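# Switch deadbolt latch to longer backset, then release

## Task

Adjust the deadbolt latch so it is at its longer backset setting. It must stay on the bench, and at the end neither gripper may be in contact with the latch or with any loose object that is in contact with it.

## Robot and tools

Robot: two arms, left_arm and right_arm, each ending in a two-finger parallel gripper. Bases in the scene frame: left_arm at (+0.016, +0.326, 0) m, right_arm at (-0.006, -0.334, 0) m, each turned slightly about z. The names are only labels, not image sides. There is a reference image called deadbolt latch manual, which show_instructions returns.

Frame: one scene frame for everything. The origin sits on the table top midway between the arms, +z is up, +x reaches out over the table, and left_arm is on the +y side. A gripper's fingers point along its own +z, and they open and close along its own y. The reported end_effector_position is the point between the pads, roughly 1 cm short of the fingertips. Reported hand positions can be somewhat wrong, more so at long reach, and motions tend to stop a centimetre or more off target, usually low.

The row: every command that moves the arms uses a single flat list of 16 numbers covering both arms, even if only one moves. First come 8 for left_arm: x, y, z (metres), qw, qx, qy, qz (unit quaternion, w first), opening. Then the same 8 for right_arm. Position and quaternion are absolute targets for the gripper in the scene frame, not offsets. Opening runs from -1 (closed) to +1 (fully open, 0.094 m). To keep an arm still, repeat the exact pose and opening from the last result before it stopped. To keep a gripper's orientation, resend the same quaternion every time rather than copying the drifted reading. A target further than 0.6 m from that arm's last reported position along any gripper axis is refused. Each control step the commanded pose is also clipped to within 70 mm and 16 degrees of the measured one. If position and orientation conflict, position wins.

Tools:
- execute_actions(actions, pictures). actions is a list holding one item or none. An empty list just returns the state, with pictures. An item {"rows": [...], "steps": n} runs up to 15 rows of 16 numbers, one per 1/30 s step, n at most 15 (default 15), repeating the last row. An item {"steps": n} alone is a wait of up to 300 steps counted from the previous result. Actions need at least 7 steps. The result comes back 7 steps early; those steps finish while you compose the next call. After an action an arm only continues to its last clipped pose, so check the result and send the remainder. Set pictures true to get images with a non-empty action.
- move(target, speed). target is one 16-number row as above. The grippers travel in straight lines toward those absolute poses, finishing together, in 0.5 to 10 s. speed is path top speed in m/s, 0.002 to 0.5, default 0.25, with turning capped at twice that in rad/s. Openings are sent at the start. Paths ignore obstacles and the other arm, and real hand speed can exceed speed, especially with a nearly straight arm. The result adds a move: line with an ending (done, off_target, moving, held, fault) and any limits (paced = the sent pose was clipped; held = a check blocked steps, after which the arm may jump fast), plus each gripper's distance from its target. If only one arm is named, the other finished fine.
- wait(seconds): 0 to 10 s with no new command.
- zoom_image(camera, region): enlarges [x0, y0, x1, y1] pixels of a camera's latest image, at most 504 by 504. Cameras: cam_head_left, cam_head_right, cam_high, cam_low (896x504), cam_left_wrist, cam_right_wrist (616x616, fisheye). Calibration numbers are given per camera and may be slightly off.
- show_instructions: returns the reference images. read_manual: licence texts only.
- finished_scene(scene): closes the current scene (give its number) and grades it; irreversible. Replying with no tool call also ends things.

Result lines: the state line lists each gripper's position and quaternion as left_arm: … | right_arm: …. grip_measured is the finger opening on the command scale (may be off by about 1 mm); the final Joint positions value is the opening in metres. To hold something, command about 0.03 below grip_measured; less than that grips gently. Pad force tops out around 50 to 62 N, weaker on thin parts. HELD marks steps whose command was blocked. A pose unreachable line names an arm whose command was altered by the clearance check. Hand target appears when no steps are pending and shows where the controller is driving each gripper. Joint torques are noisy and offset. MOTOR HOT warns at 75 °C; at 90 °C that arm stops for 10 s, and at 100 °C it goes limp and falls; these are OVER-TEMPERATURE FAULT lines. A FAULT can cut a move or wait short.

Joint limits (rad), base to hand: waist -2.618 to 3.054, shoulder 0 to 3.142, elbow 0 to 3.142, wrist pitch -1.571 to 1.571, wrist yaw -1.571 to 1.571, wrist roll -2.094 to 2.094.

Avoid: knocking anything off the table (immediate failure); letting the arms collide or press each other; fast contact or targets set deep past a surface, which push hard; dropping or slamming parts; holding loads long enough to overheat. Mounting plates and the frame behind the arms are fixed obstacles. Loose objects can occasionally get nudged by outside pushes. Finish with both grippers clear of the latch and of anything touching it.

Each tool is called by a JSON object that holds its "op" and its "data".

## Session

{"op": "execute_actions", "data": {"actions": []}}

Scene clock: 0.00 s of 4900.00 s.
left_arm: end_effector_position=(+0.2852, +0.5497, +0.2028) grip_measured=+1.000 end_effector_quat_wxyz=(+0.521, -0.420, +0.540, +0.510) | right_arm: end_effector_position=(+0.1016, -0.2184, +0.1733) grip_measured=+1.000 end_effector_quat_wxyz=(-0.216, +0.871, -0.387, +0.214)
Joint positions: left_arm=[-0.02   1.621  0.434  1.384 -1.241  0.302  0.094] | right_arm=[ 1.34   0.714  0.852 -1.364  0.524 -0.986  0.094]
Joint velocities: left_arm=[-0.007  0.012 -0.007 -0.037  0.037  0.007  0.   ] | right_arm=[-0.002 -0.017 -0.007 -0.051 -0.037 -0.022  0.   ]
Joint torques (N m, as the arm reports them, + toward a larger angle): no reading
Hand target (left_arm): +0.286, +0.550, +0.203; +0.521, -0.419, +0.541, +0.510
Hand target (right_arm): +0.102, -0.219, +0.175; -0.219, +0.869, -0.389, +0.214
camera_calibration (this result's frames):
cam_left_wrist: T_world_to_cam=[[0.888707, -0.103027, -0.446749, -0.108136], [-0.443766, -0.438146, -0.781729, 0.554173], [-0.115202, 0.89298, -0.435103, -0.272614], [0, 0, 0, 1]] pos_world=[0.310619, 0.475106, 0.266288]
cam_right_wrist: T_world_to_cam=[[0.451822, 0.766383, 0.456634, 0.0533264], [0.224526, -0.593071, 0.773211, -0.267774], [0.863392, -0.246828, -0.440035, 0.0544147], [0, 0, 0, 1]] pos_world=[-0.0109532, -0.186246, 0.206639]

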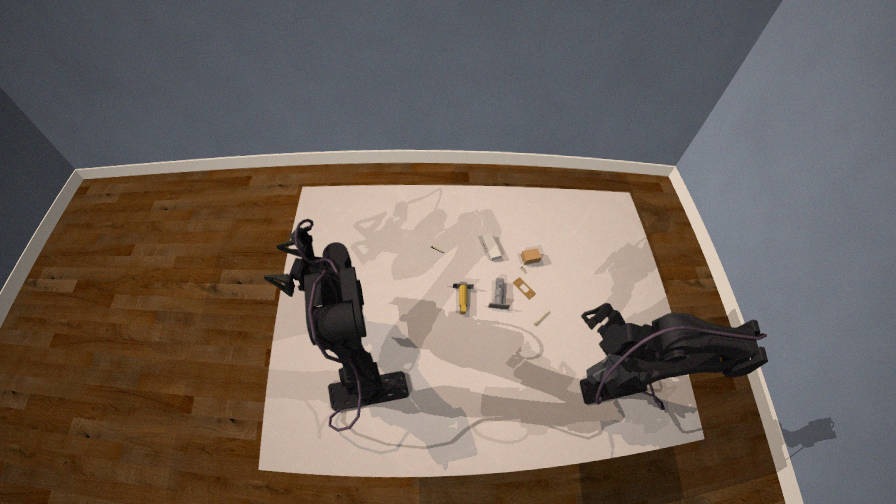

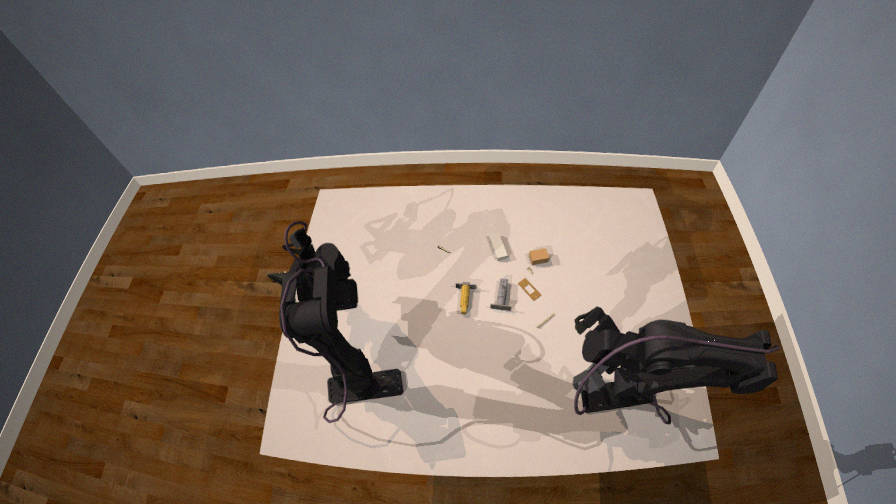

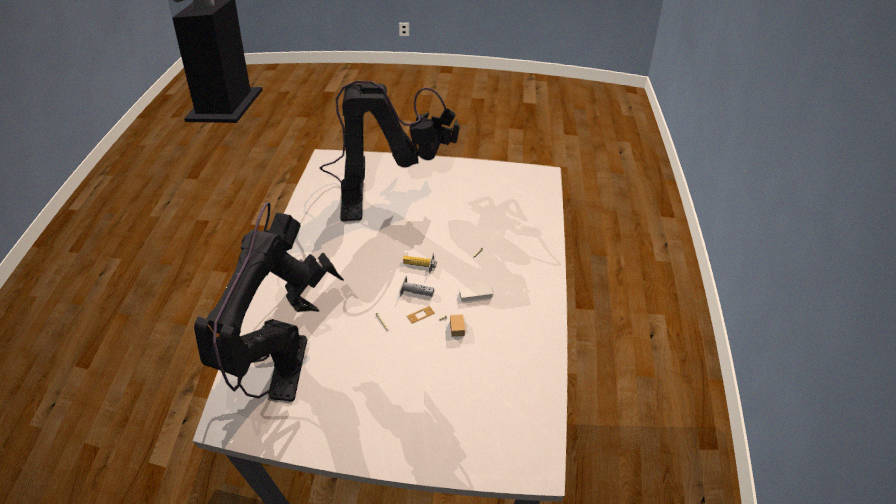

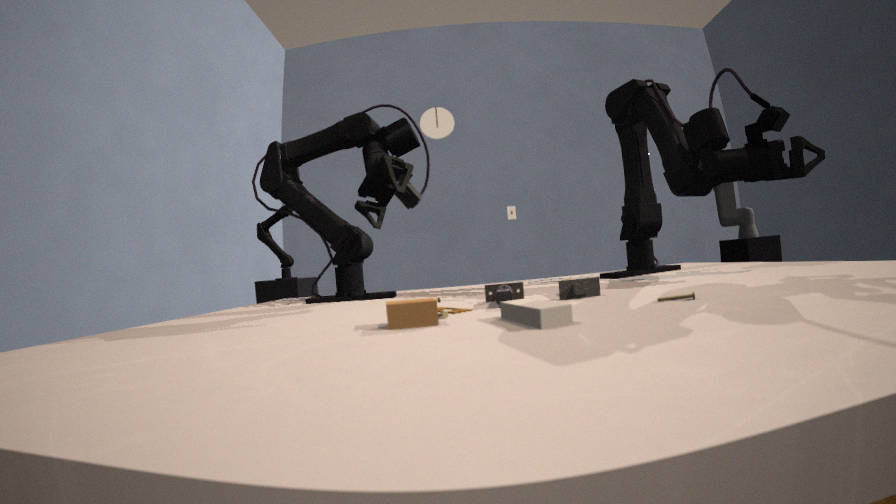

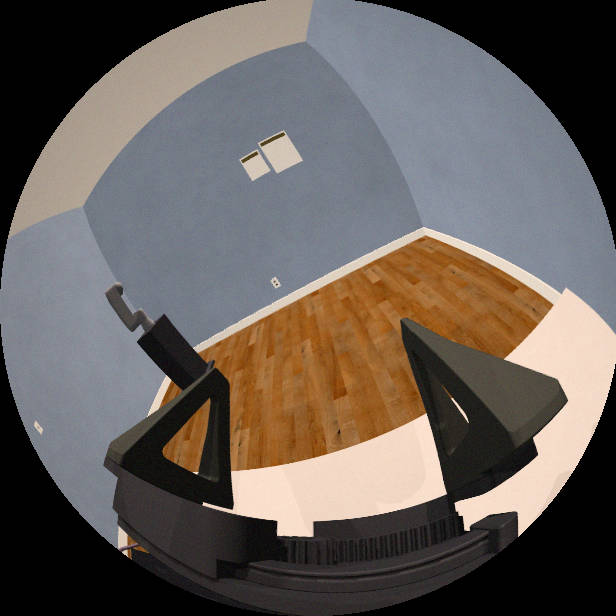

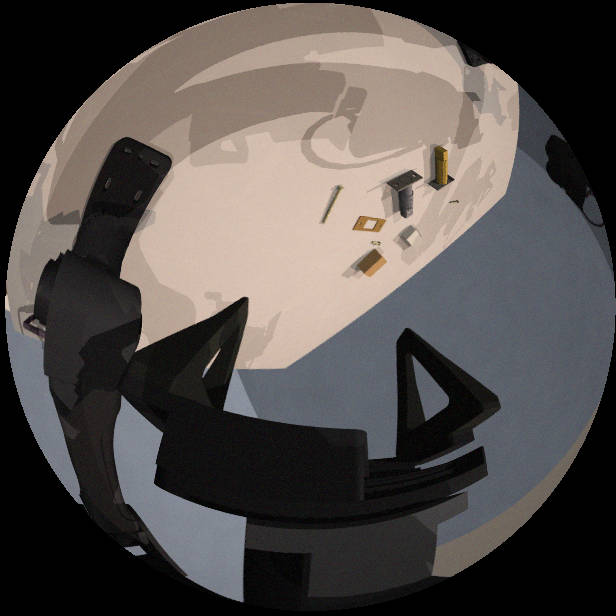

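{"op": "zoom_image", "data": {"camera": "cam_head_left", "region": [430, 230, 570, 330]}}

{"op": "zoom_image", "data": {"camera": "cam_high", "region": [370, 240, 510, 340]}}

Region (430, 230, 570, 330) of cam_head_left's 896x504 image, scaled by 3.600, with more detail than that image has; it fills the top 360 rows of this view, and the rest is white.

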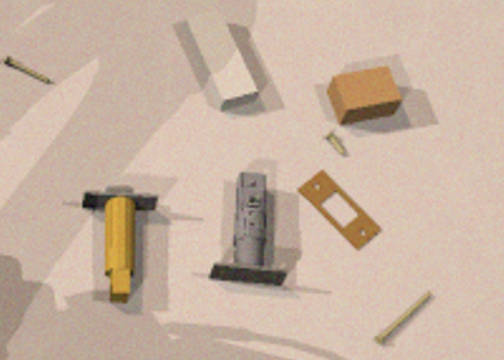

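Region (370, 240, 510, 340) of cam_high's 896x504 image, scaled by 3.600, with more detail than that image has; it fills the top 360 rows of this view, and the rest is white.

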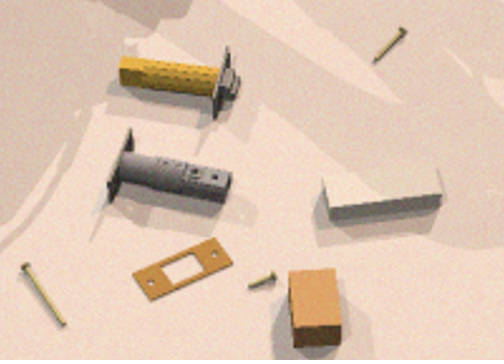

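{"op": "move", "data": {"target": [0.27,0.22,0.14,0.4056,0.5793,0.4056,-0.5793,0.3, 0.2638,-0.0568,0.10,0,-0.6514,0.7587,0,0.0], "speed": 0.3}}

Scene clock: 12.53 s of 4900.00 s.
left_arm: end_effector_position=(+0.2670, +0.2213, +0.1356) grip_measured=+0.303 end_effector_quat_wxyz=(+0.578, +0.423, +0.570, -0.401) | right_arm: end_effector_position=(+0.2594, -0.0607, +0.1011) grip_measured=+0.002 end_effector_quat_wxyz=(-0.001, -0.655, +0.756, -0.001)
Joint positions: left_arm=[0.108 1.476 0.334 0.425 1.557 0.75  0.061] | right_arm=[ 0.724  1.998  1.72  -1.295  0.001 -0.63   0.047]
Joint velocities: left_arm=[-0.007 -0.002 -0.007 -0.022 -0.037  0.007 -0.001] | right_arm=[ 0.007 -0.022 -0.007  0.037 -0.095 -0.007 -0.   ]
Joint torques (N m, as the arm reports them, + toward a larger angle): left_arm=[-0.36 -3.62  7.33  1.12  0.65  0.09] | right_arm=[-0.47 -9.56 10.7   0.31 -0.11  0.03]
Hand target (left_arm): +0.267, +0.220, +0.138; +0.578, +0.426, +0.562, -0.410
Hand target (right_arm): +0.263, -0.058, +0.106; +0.003, -0.650, +0.760, +0.006
Off the commanded pose (left_arm): 0.005 m, 39 deg; orientation clipped at the last step of the last action.
Off the commanded pose (right_arm): 0.006 m, 0 deg.
joint sent to its limit (left arm) — the command would take joint 5 (wrist yaw) past its upper limit, so that joint was sent only as far as its limit.
Kept back: nothing.
After step 90, 1.03 s passed at rest.
move: off_target (left_arm); limits=paced
camera_calibration (this result's frames):
cam_left_wrist: T_world_to_cam=[[-0.883835, -0.283897, -0.371804, 0.347296], [0.125091, 0.622422, -0.772621, -0.0380806], [0.450763, -0.729379, -0.514605, 0.207959], [0, 0, 0, 1]] pos_world=[0.217976, 0.27398, 0.206721]
cam_right_wrist: T_world_to_cam=[[0.996557, 0.0756875, -0.0338576, -0.239459], [0.0799364, -0.768535, 0.634794, -0.113048], [0.0220252, -0.635315, -0.771939, 0.153575], [0, 0, 0, 1]] pos_world=[0.244288, 0.0288115, 0.182205]

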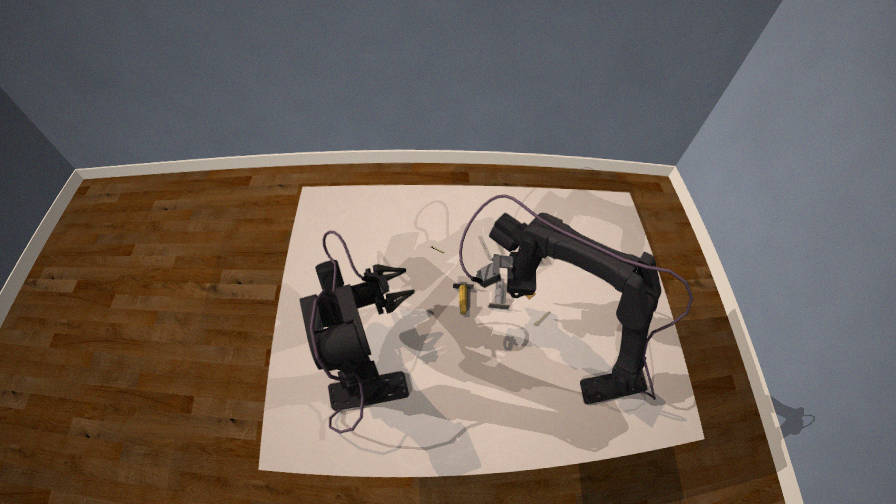

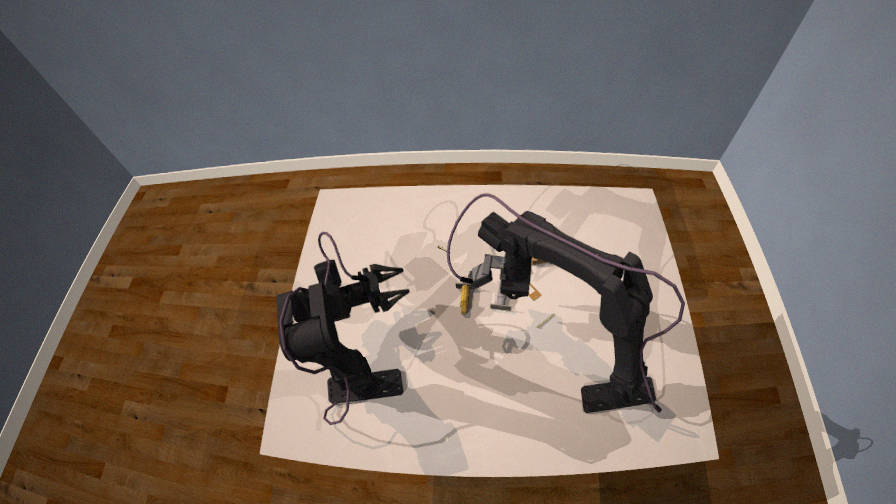

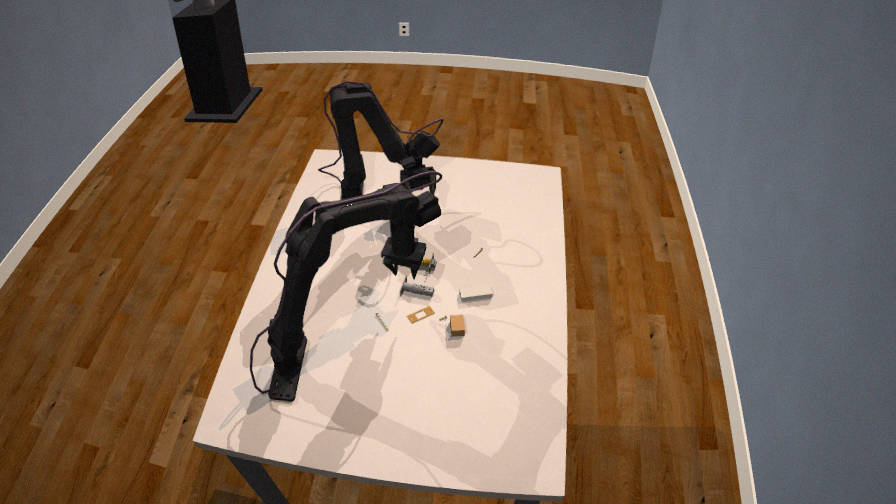

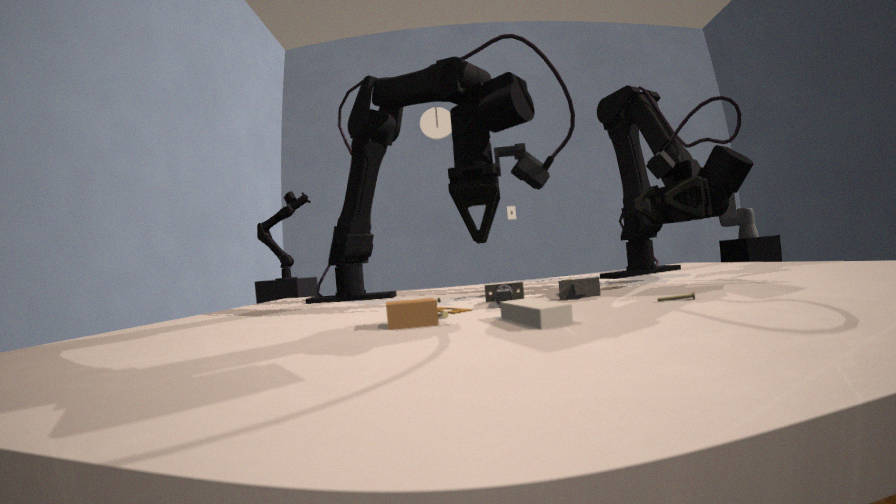

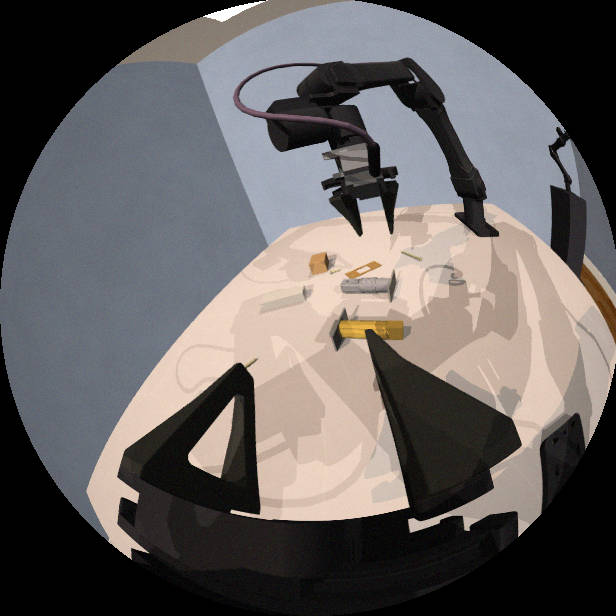

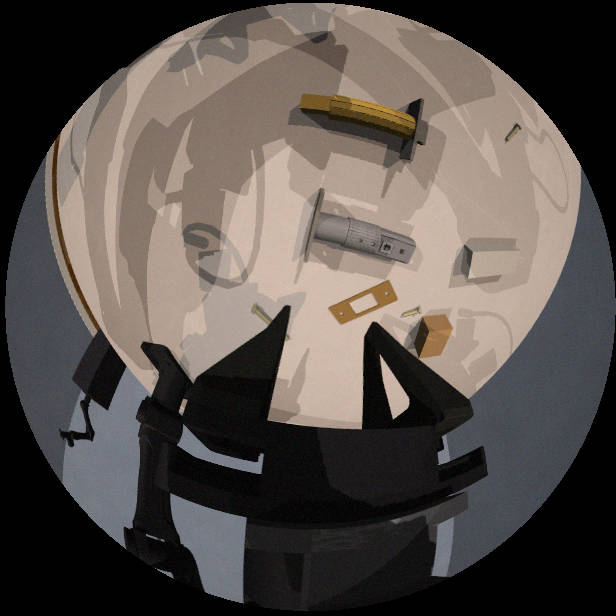

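{"op": "move", "data": {"target": [0.2,0.14,0.14,0.6533,0.2706,0.6533,-0.2706,0.5, 0.334,-0.046,0.07,0,0.078,0.997,0,0.1], "speed": 0.3}}

Scene clock: 17.30 s of 4900.00 s.
left_arm: end_effector_position=(+0.1983, +0.1374, +0.1546) grip_measured=+0.497 end_effector_quat_wxyz=(+0.605, +0.285, +0.695, -0.263) | right_arm: end_effector_position=(+0.3297, -0.0471, +0.0677) grip_measured=+0.098 end_effector_quat_wxyz=(-0.002, +0.072, +0.997, -0.002)
Joint positions: left_arm=[-1.028  0.237  0.021  0.087 -0.022 -0.022  0.07 ] | right_arm=[ 0.631  2.274  2.019 -1.321  0.001  0.849  0.052]
Joint velocities: left_arm=[-0.032  0.007  0.007 -0.022 -0.081  0.066  0.   ] | right_arm=[-0.022 -0.002 -0.012 -0.022  0.081  0.066 -0.   ]
Joint torques (N m, as the arm reports them, + toward a larger angle): left_arm=[-0.97  0.93  8.16  1.91 -0.13 -0.08] | right_arm=[ -0.45 -11.74  10.62   0.28   0.     0.04]
Hand target (left_arm): +0.197, +0.138, +0.146; +0.597, +0.284, +0.704, -0.260
Hand target (right_arm): +0.334, -0.046, +0.071; +0.000, +0.078, +0.997, +0.001
Off the commanded pose (left_arm): 0.015 m, 8 deg.
Off the commanded pose (right_arm): 0.005 m, 1 deg.
joint sent to its limit (left arm) — the command would take joint 3 (elbow) past its lower limit, so that joint was sent only as far as its limit.
Kept back: nothing.
move: off_target (left_arm)
camera_calibration (this result's frames):
cam_left_wrist: T_world_to_cam=[[-0.714495, -0.622647, -0.319074, 0.274597], [-0.248308, 0.65204, -0.716371, 0.0986718], [0.654095, -0.432614, -0.620487, 0.122829], [0, 0, 0, 1]] pos_world=[0.140357, 0.159776, 0.234516]
cam_right_wrist: T_world_to_cam=[[0.0743823, -0.996812, -0.028862, -0.0585706], [-0.767564, -0.0757048, 0.636485, 0.224913], [-0.636641, -0.0251898, -0.770749, 0.380706], [0, 0, 0, 1]] pos_world=[0.419365, -0.0317669, 0.148585]

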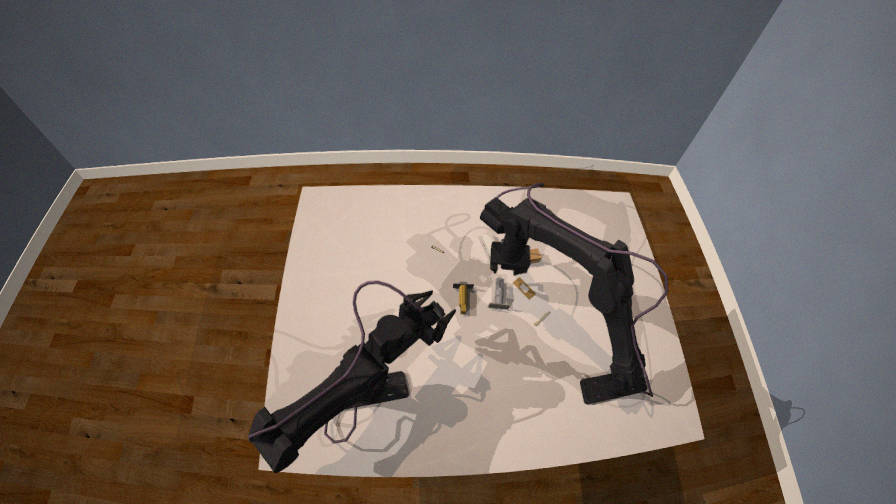

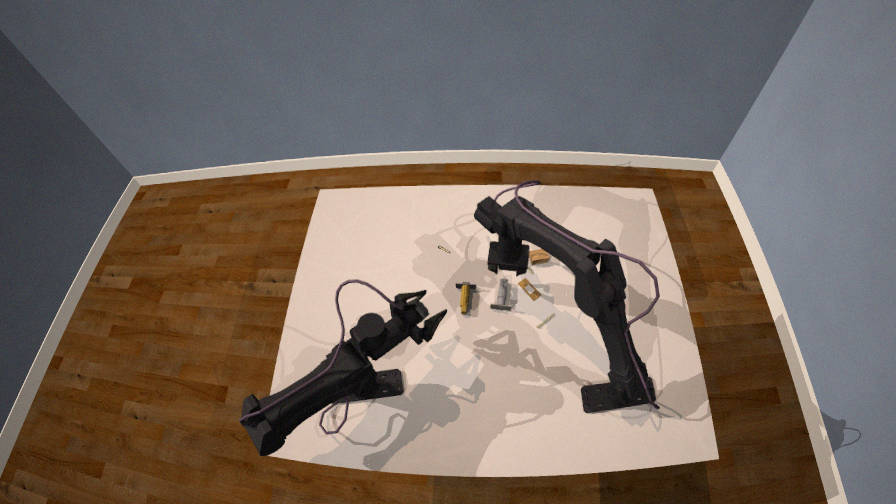

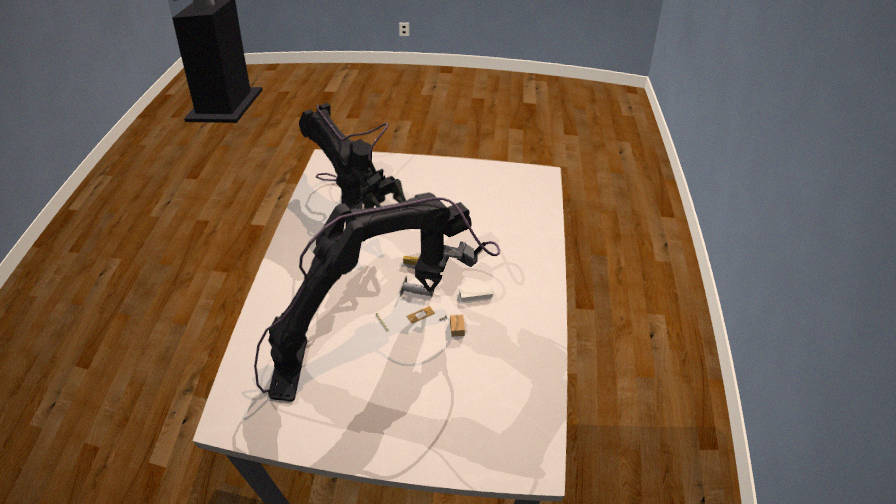

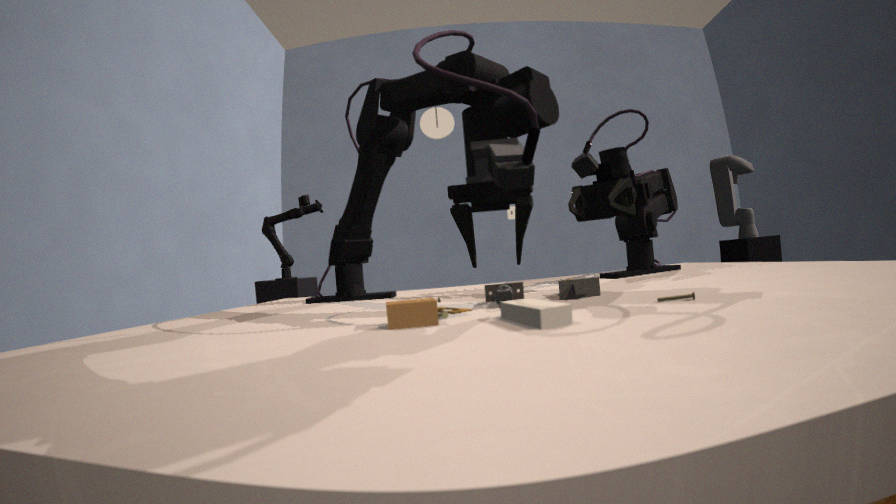

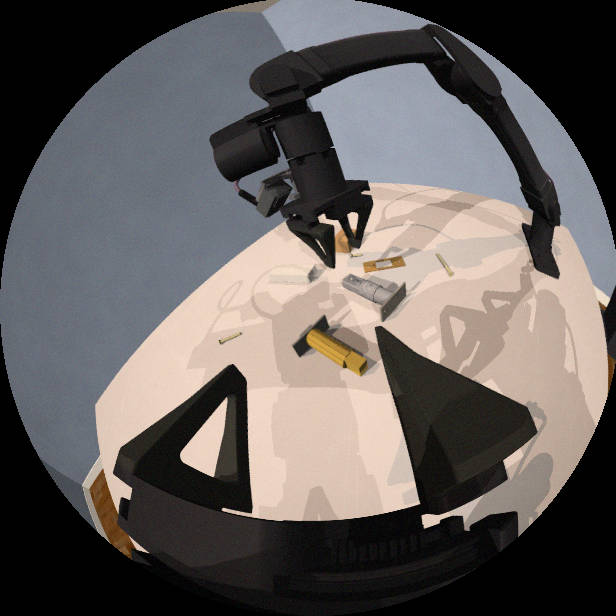

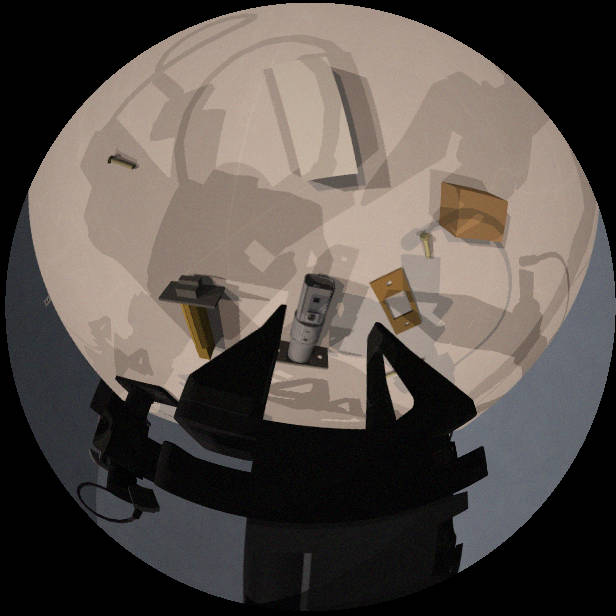

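{"op": "move", "data": {"target": [0.2,0.14,0.14,0.6533,0.2706,0.6533,-0.2706,0.5, 0.334,-0.043,0.022,0,0.078,0.997,0,0.1], "speed": 0.1}}

{"op": "execute_actions", "data": {"actions": [{"rows": [[0.2,0.14,0.14,0.6533,0.2706,0.6533,-0.2706,0.5, 0.334,-0.043,0.022,0,0.078,0.997,0,-0.6]], "steps": 15}], "pictures": true}}

Scene clock: 18.73 s of 4900.00 s.
left_arm: end_effector_position=(+0.1989, +0.1379, +0.1550) grip_measured=+0.497 end_effector_quat_wxyz=(+0.608, +0.287, +0.694, -0.258) | right_arm: end_effector_position=(+0.3357, -0.0420, +0.0282) grip_measured=+0.098 end_effector_quat_wxyz=(+0.003, +0.075, +0.997, +0.002)
Joint positions: left_arm=[-1.03   0.237  0.021  0.089 -0.028 -0.012  0.07 ] | right_arm=[ 0.631  2.31   1.923 -1.175  0.001  0.855  0.052]
Joint velocities: left_arm=[-0.002  0.002  0.002  0.022 -0.051  0.007  0.   ] | right_arm=[ 0.002 -0.017  0.002 -0.037 -0.007 -0.037 -0.001]
Joint torques (N m, as the arm reports them, + toward a larger angle): left_arm=[ 0.25  3.04  8.17  1.95 -0.11  0.07] | right_arm=[  0.05 -12.54   6.39   0.58   0.02   0.01]
Hand target (left_arm): +0.200, +0.140, +0.141; +0.594, +0.292, +0.708, -0.245
Hand target (right_arm): +0.334, -0.043, +0.022; -0.000, +0.078, +0.997, -0.000
Off the commanded pose (left_arm): 0.015 m, 7 deg.
Off the commanded pose (right_arm): 0.006 m, 1 deg.
joint sent to its limit (left arm) — the command would take joint 3 (elbow) past its lower limit, so that joint was sent only as far as its limit.
Kept back: nothing.
move: off_target (left_arm)
camera_calibration (this result's frames):
cam_left_wrist: T_world_to_cam=[[-0.708977, -0.623301, -0.32992, 0.276234], [-0.244089, 0.655782, -0.714402, 0.0971512], [0.661643, -0.425965, -0.617076, 0.119988], [0, 0, 0, 1]] pos_world=[0.140168, 0.159578, 0.234582]
cam_right_wrist: T_world_to_cam=[[0.0690225, -0.996929, -0.0369844, -0.0530426], [-0.774617, -0.0769186, 0.627736, 0.257668], [-0.628653, -0.0146791, -0.777547, 0.352115], [0, 0, 0, 1]] pos_world=[0.424613, -0.0278916, 0.110077]

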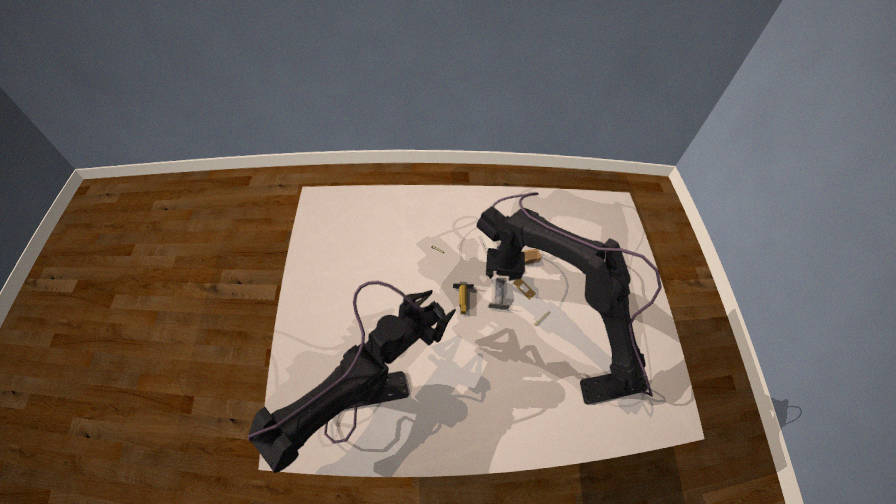

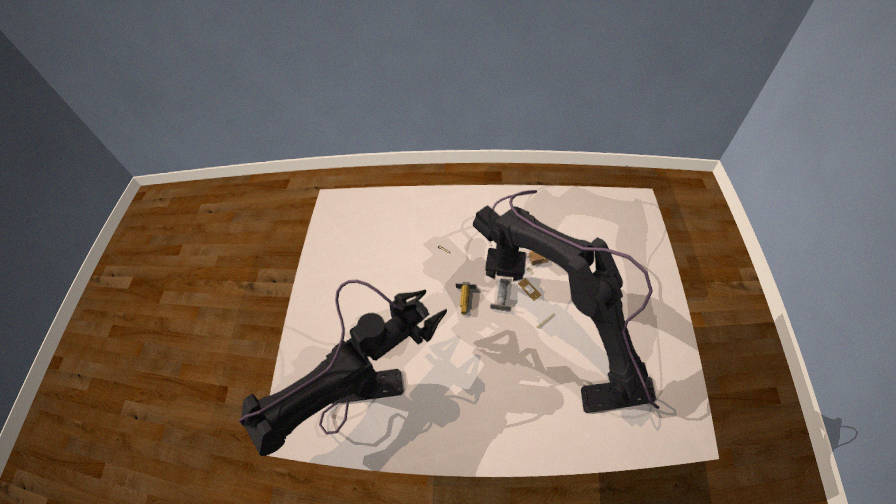

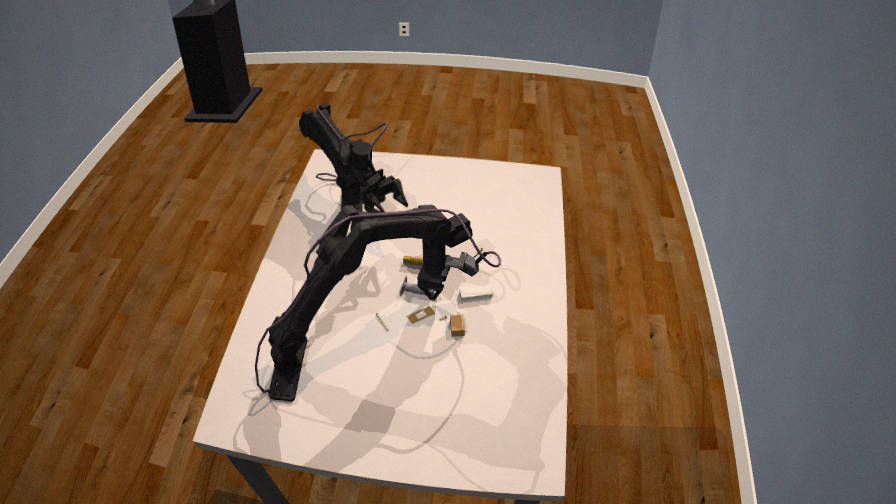

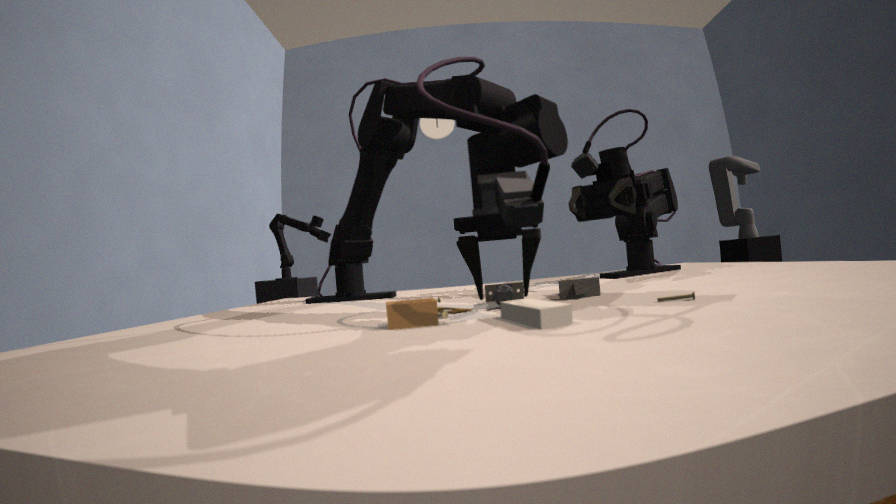

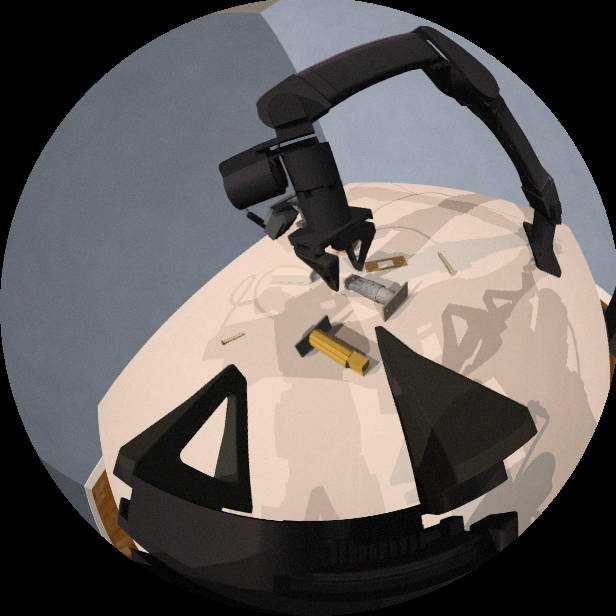

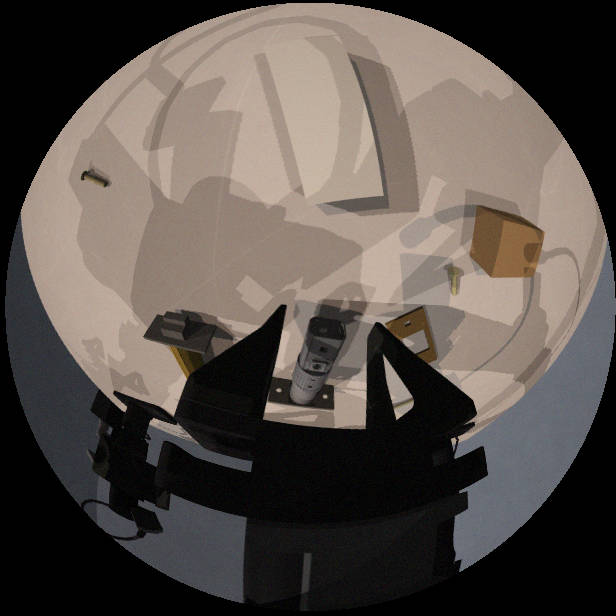

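Scene clock: 19.00 s of 4900.00 s.
left_arm: end_effector_position=(+0.1989, +0.1379, +0.1550) grip_measured=+0.497 end_effector_quat_wxyz=(+0.608, +0.287, +0.694, -0.258) | right_arm: end_effector_position=(+0.3359, -0.0418, +0.0282) grip_measured=-0.587 end_effector_quat_wxyz=(+0.003, +0.075, +0.997, +0.003)
Joint positions: left_arm=[-1.03   0.237  0.021  0.089 -0.028 -0.012  0.07 ] | right_arm=[ 0.631  2.31   1.923 -1.174  0.001  0.855  0.019]
Joint velocities: left_arm=[-0.002 -0.017 -0.022 -0.066 -0.022  0.022 -0.001] | right_arm=[-0.002  0.017 -0.007 -0.022  0.037 -0.022 -0.001]
Joint torques (N m, as the arm reports them, + toward a larger angle): left_arm=[ 0.28  3.02  8.16  1.93 -0.09  0.07] | right_arm=[  0.08 -12.56   6.4    0.61   0.     0.01]
joint sent to its limit (left arm) — the command would take joint 3 (elbow) past its lower limit, so that joint was sent only as far as its limit.
Steps of this call (steps 1 to 8: the first 8 steps of this action). Readings (end_effector_position):
1: left_arm (+0.1989, +0.1379, +0.1550) | right_arm (+0.3358, -0.0420, +0.0282)
2: left_arm (+0.1989, +0.1379, +0.1550) | right_arm (+0.3358, -0.0420, +0.0282)
4: left_arm (+0.1989, +0.1379, +0.1550) | right_arm (+0.3359, -0.0418, +0.0282)
8: the state above
camera_calibration (this result's frames):
cam_left_wrist: T_world_to_cam=[[-0.708977, -0.623301, -0.32992, 0.276234], [-0.244089, 0.655782, -0.714402, 0.0971512], [0.661643, -0.425965, -0.617076, 0.119988], [0, 0, 0, 1]] pos_world=[0.140168, 0.159578, 0.234582]
cam_right_wrist: T_world_to_cam=[[0.0686688, -0.996917, -0.0379727, -0.052672], [-0.775037, -0.0772746, 0.627173, 0.257961], [-0.628174, -0.013637, -0.777954, 0.352123], [0, 0, 0, 1]] pos_world=[0.42474, -0.0277739, 0.110149]

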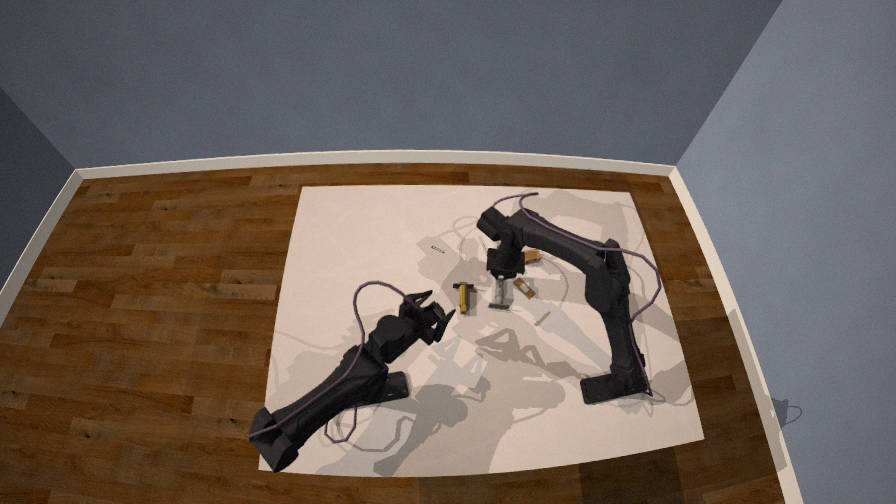

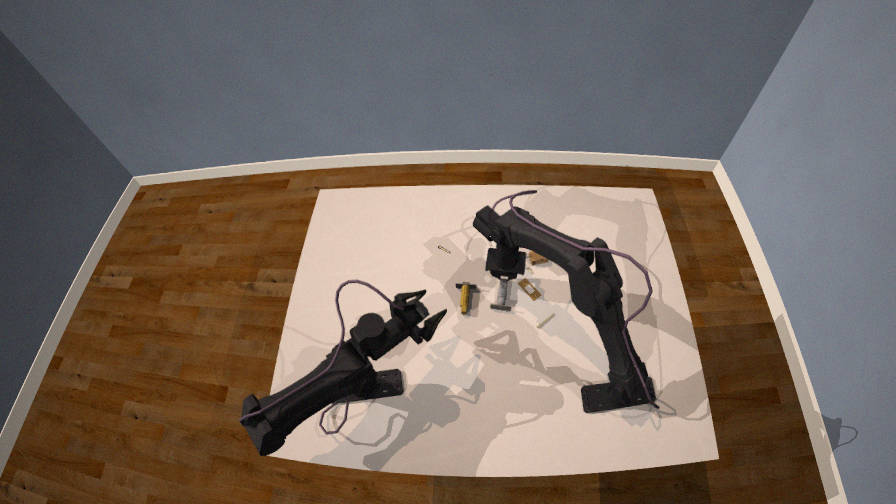

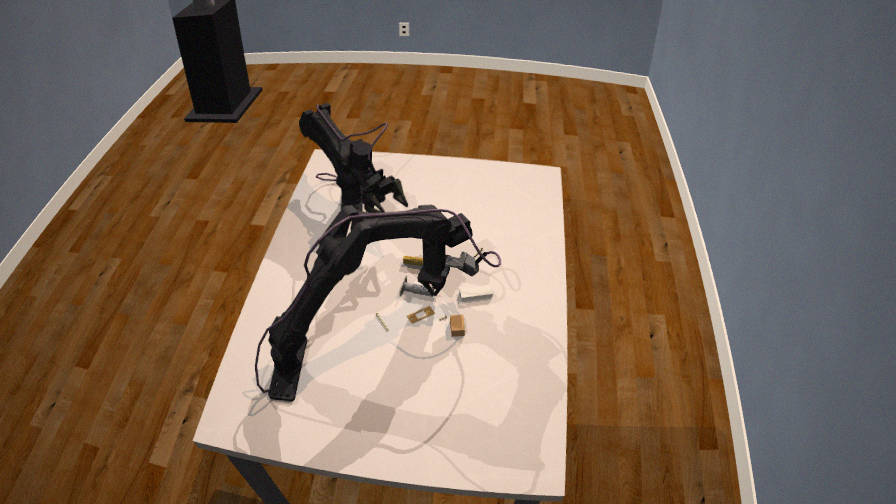

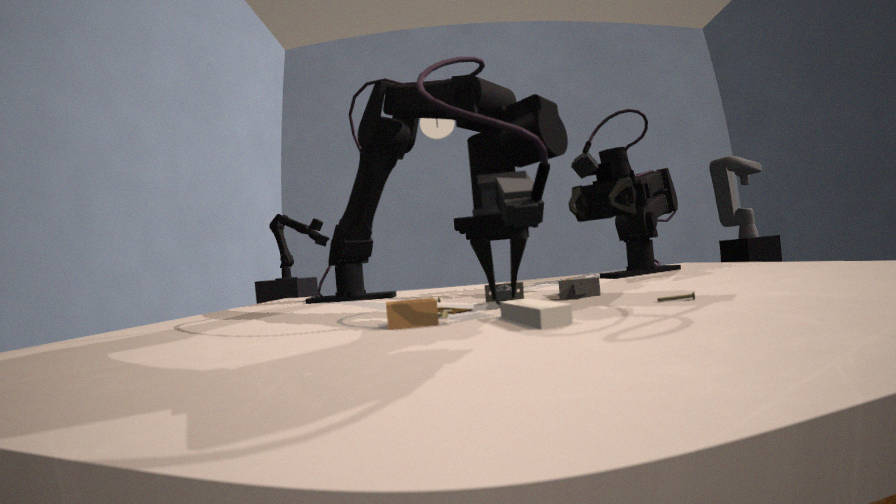

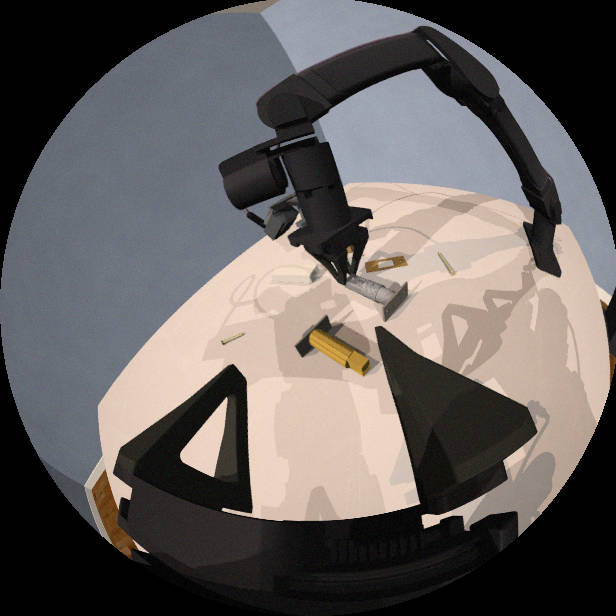

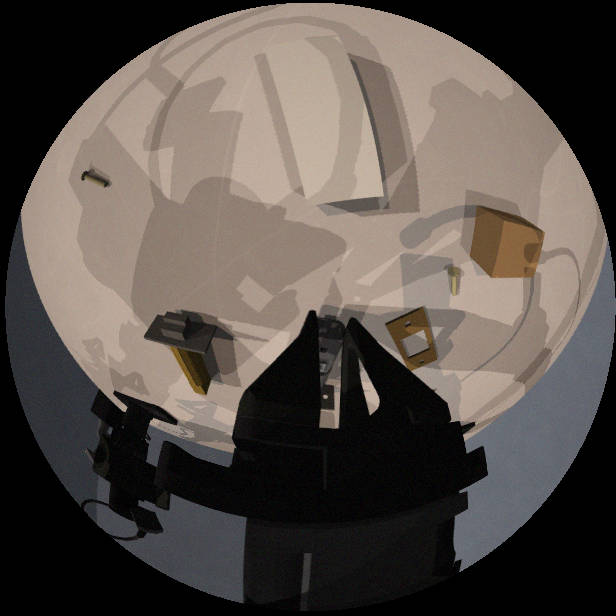

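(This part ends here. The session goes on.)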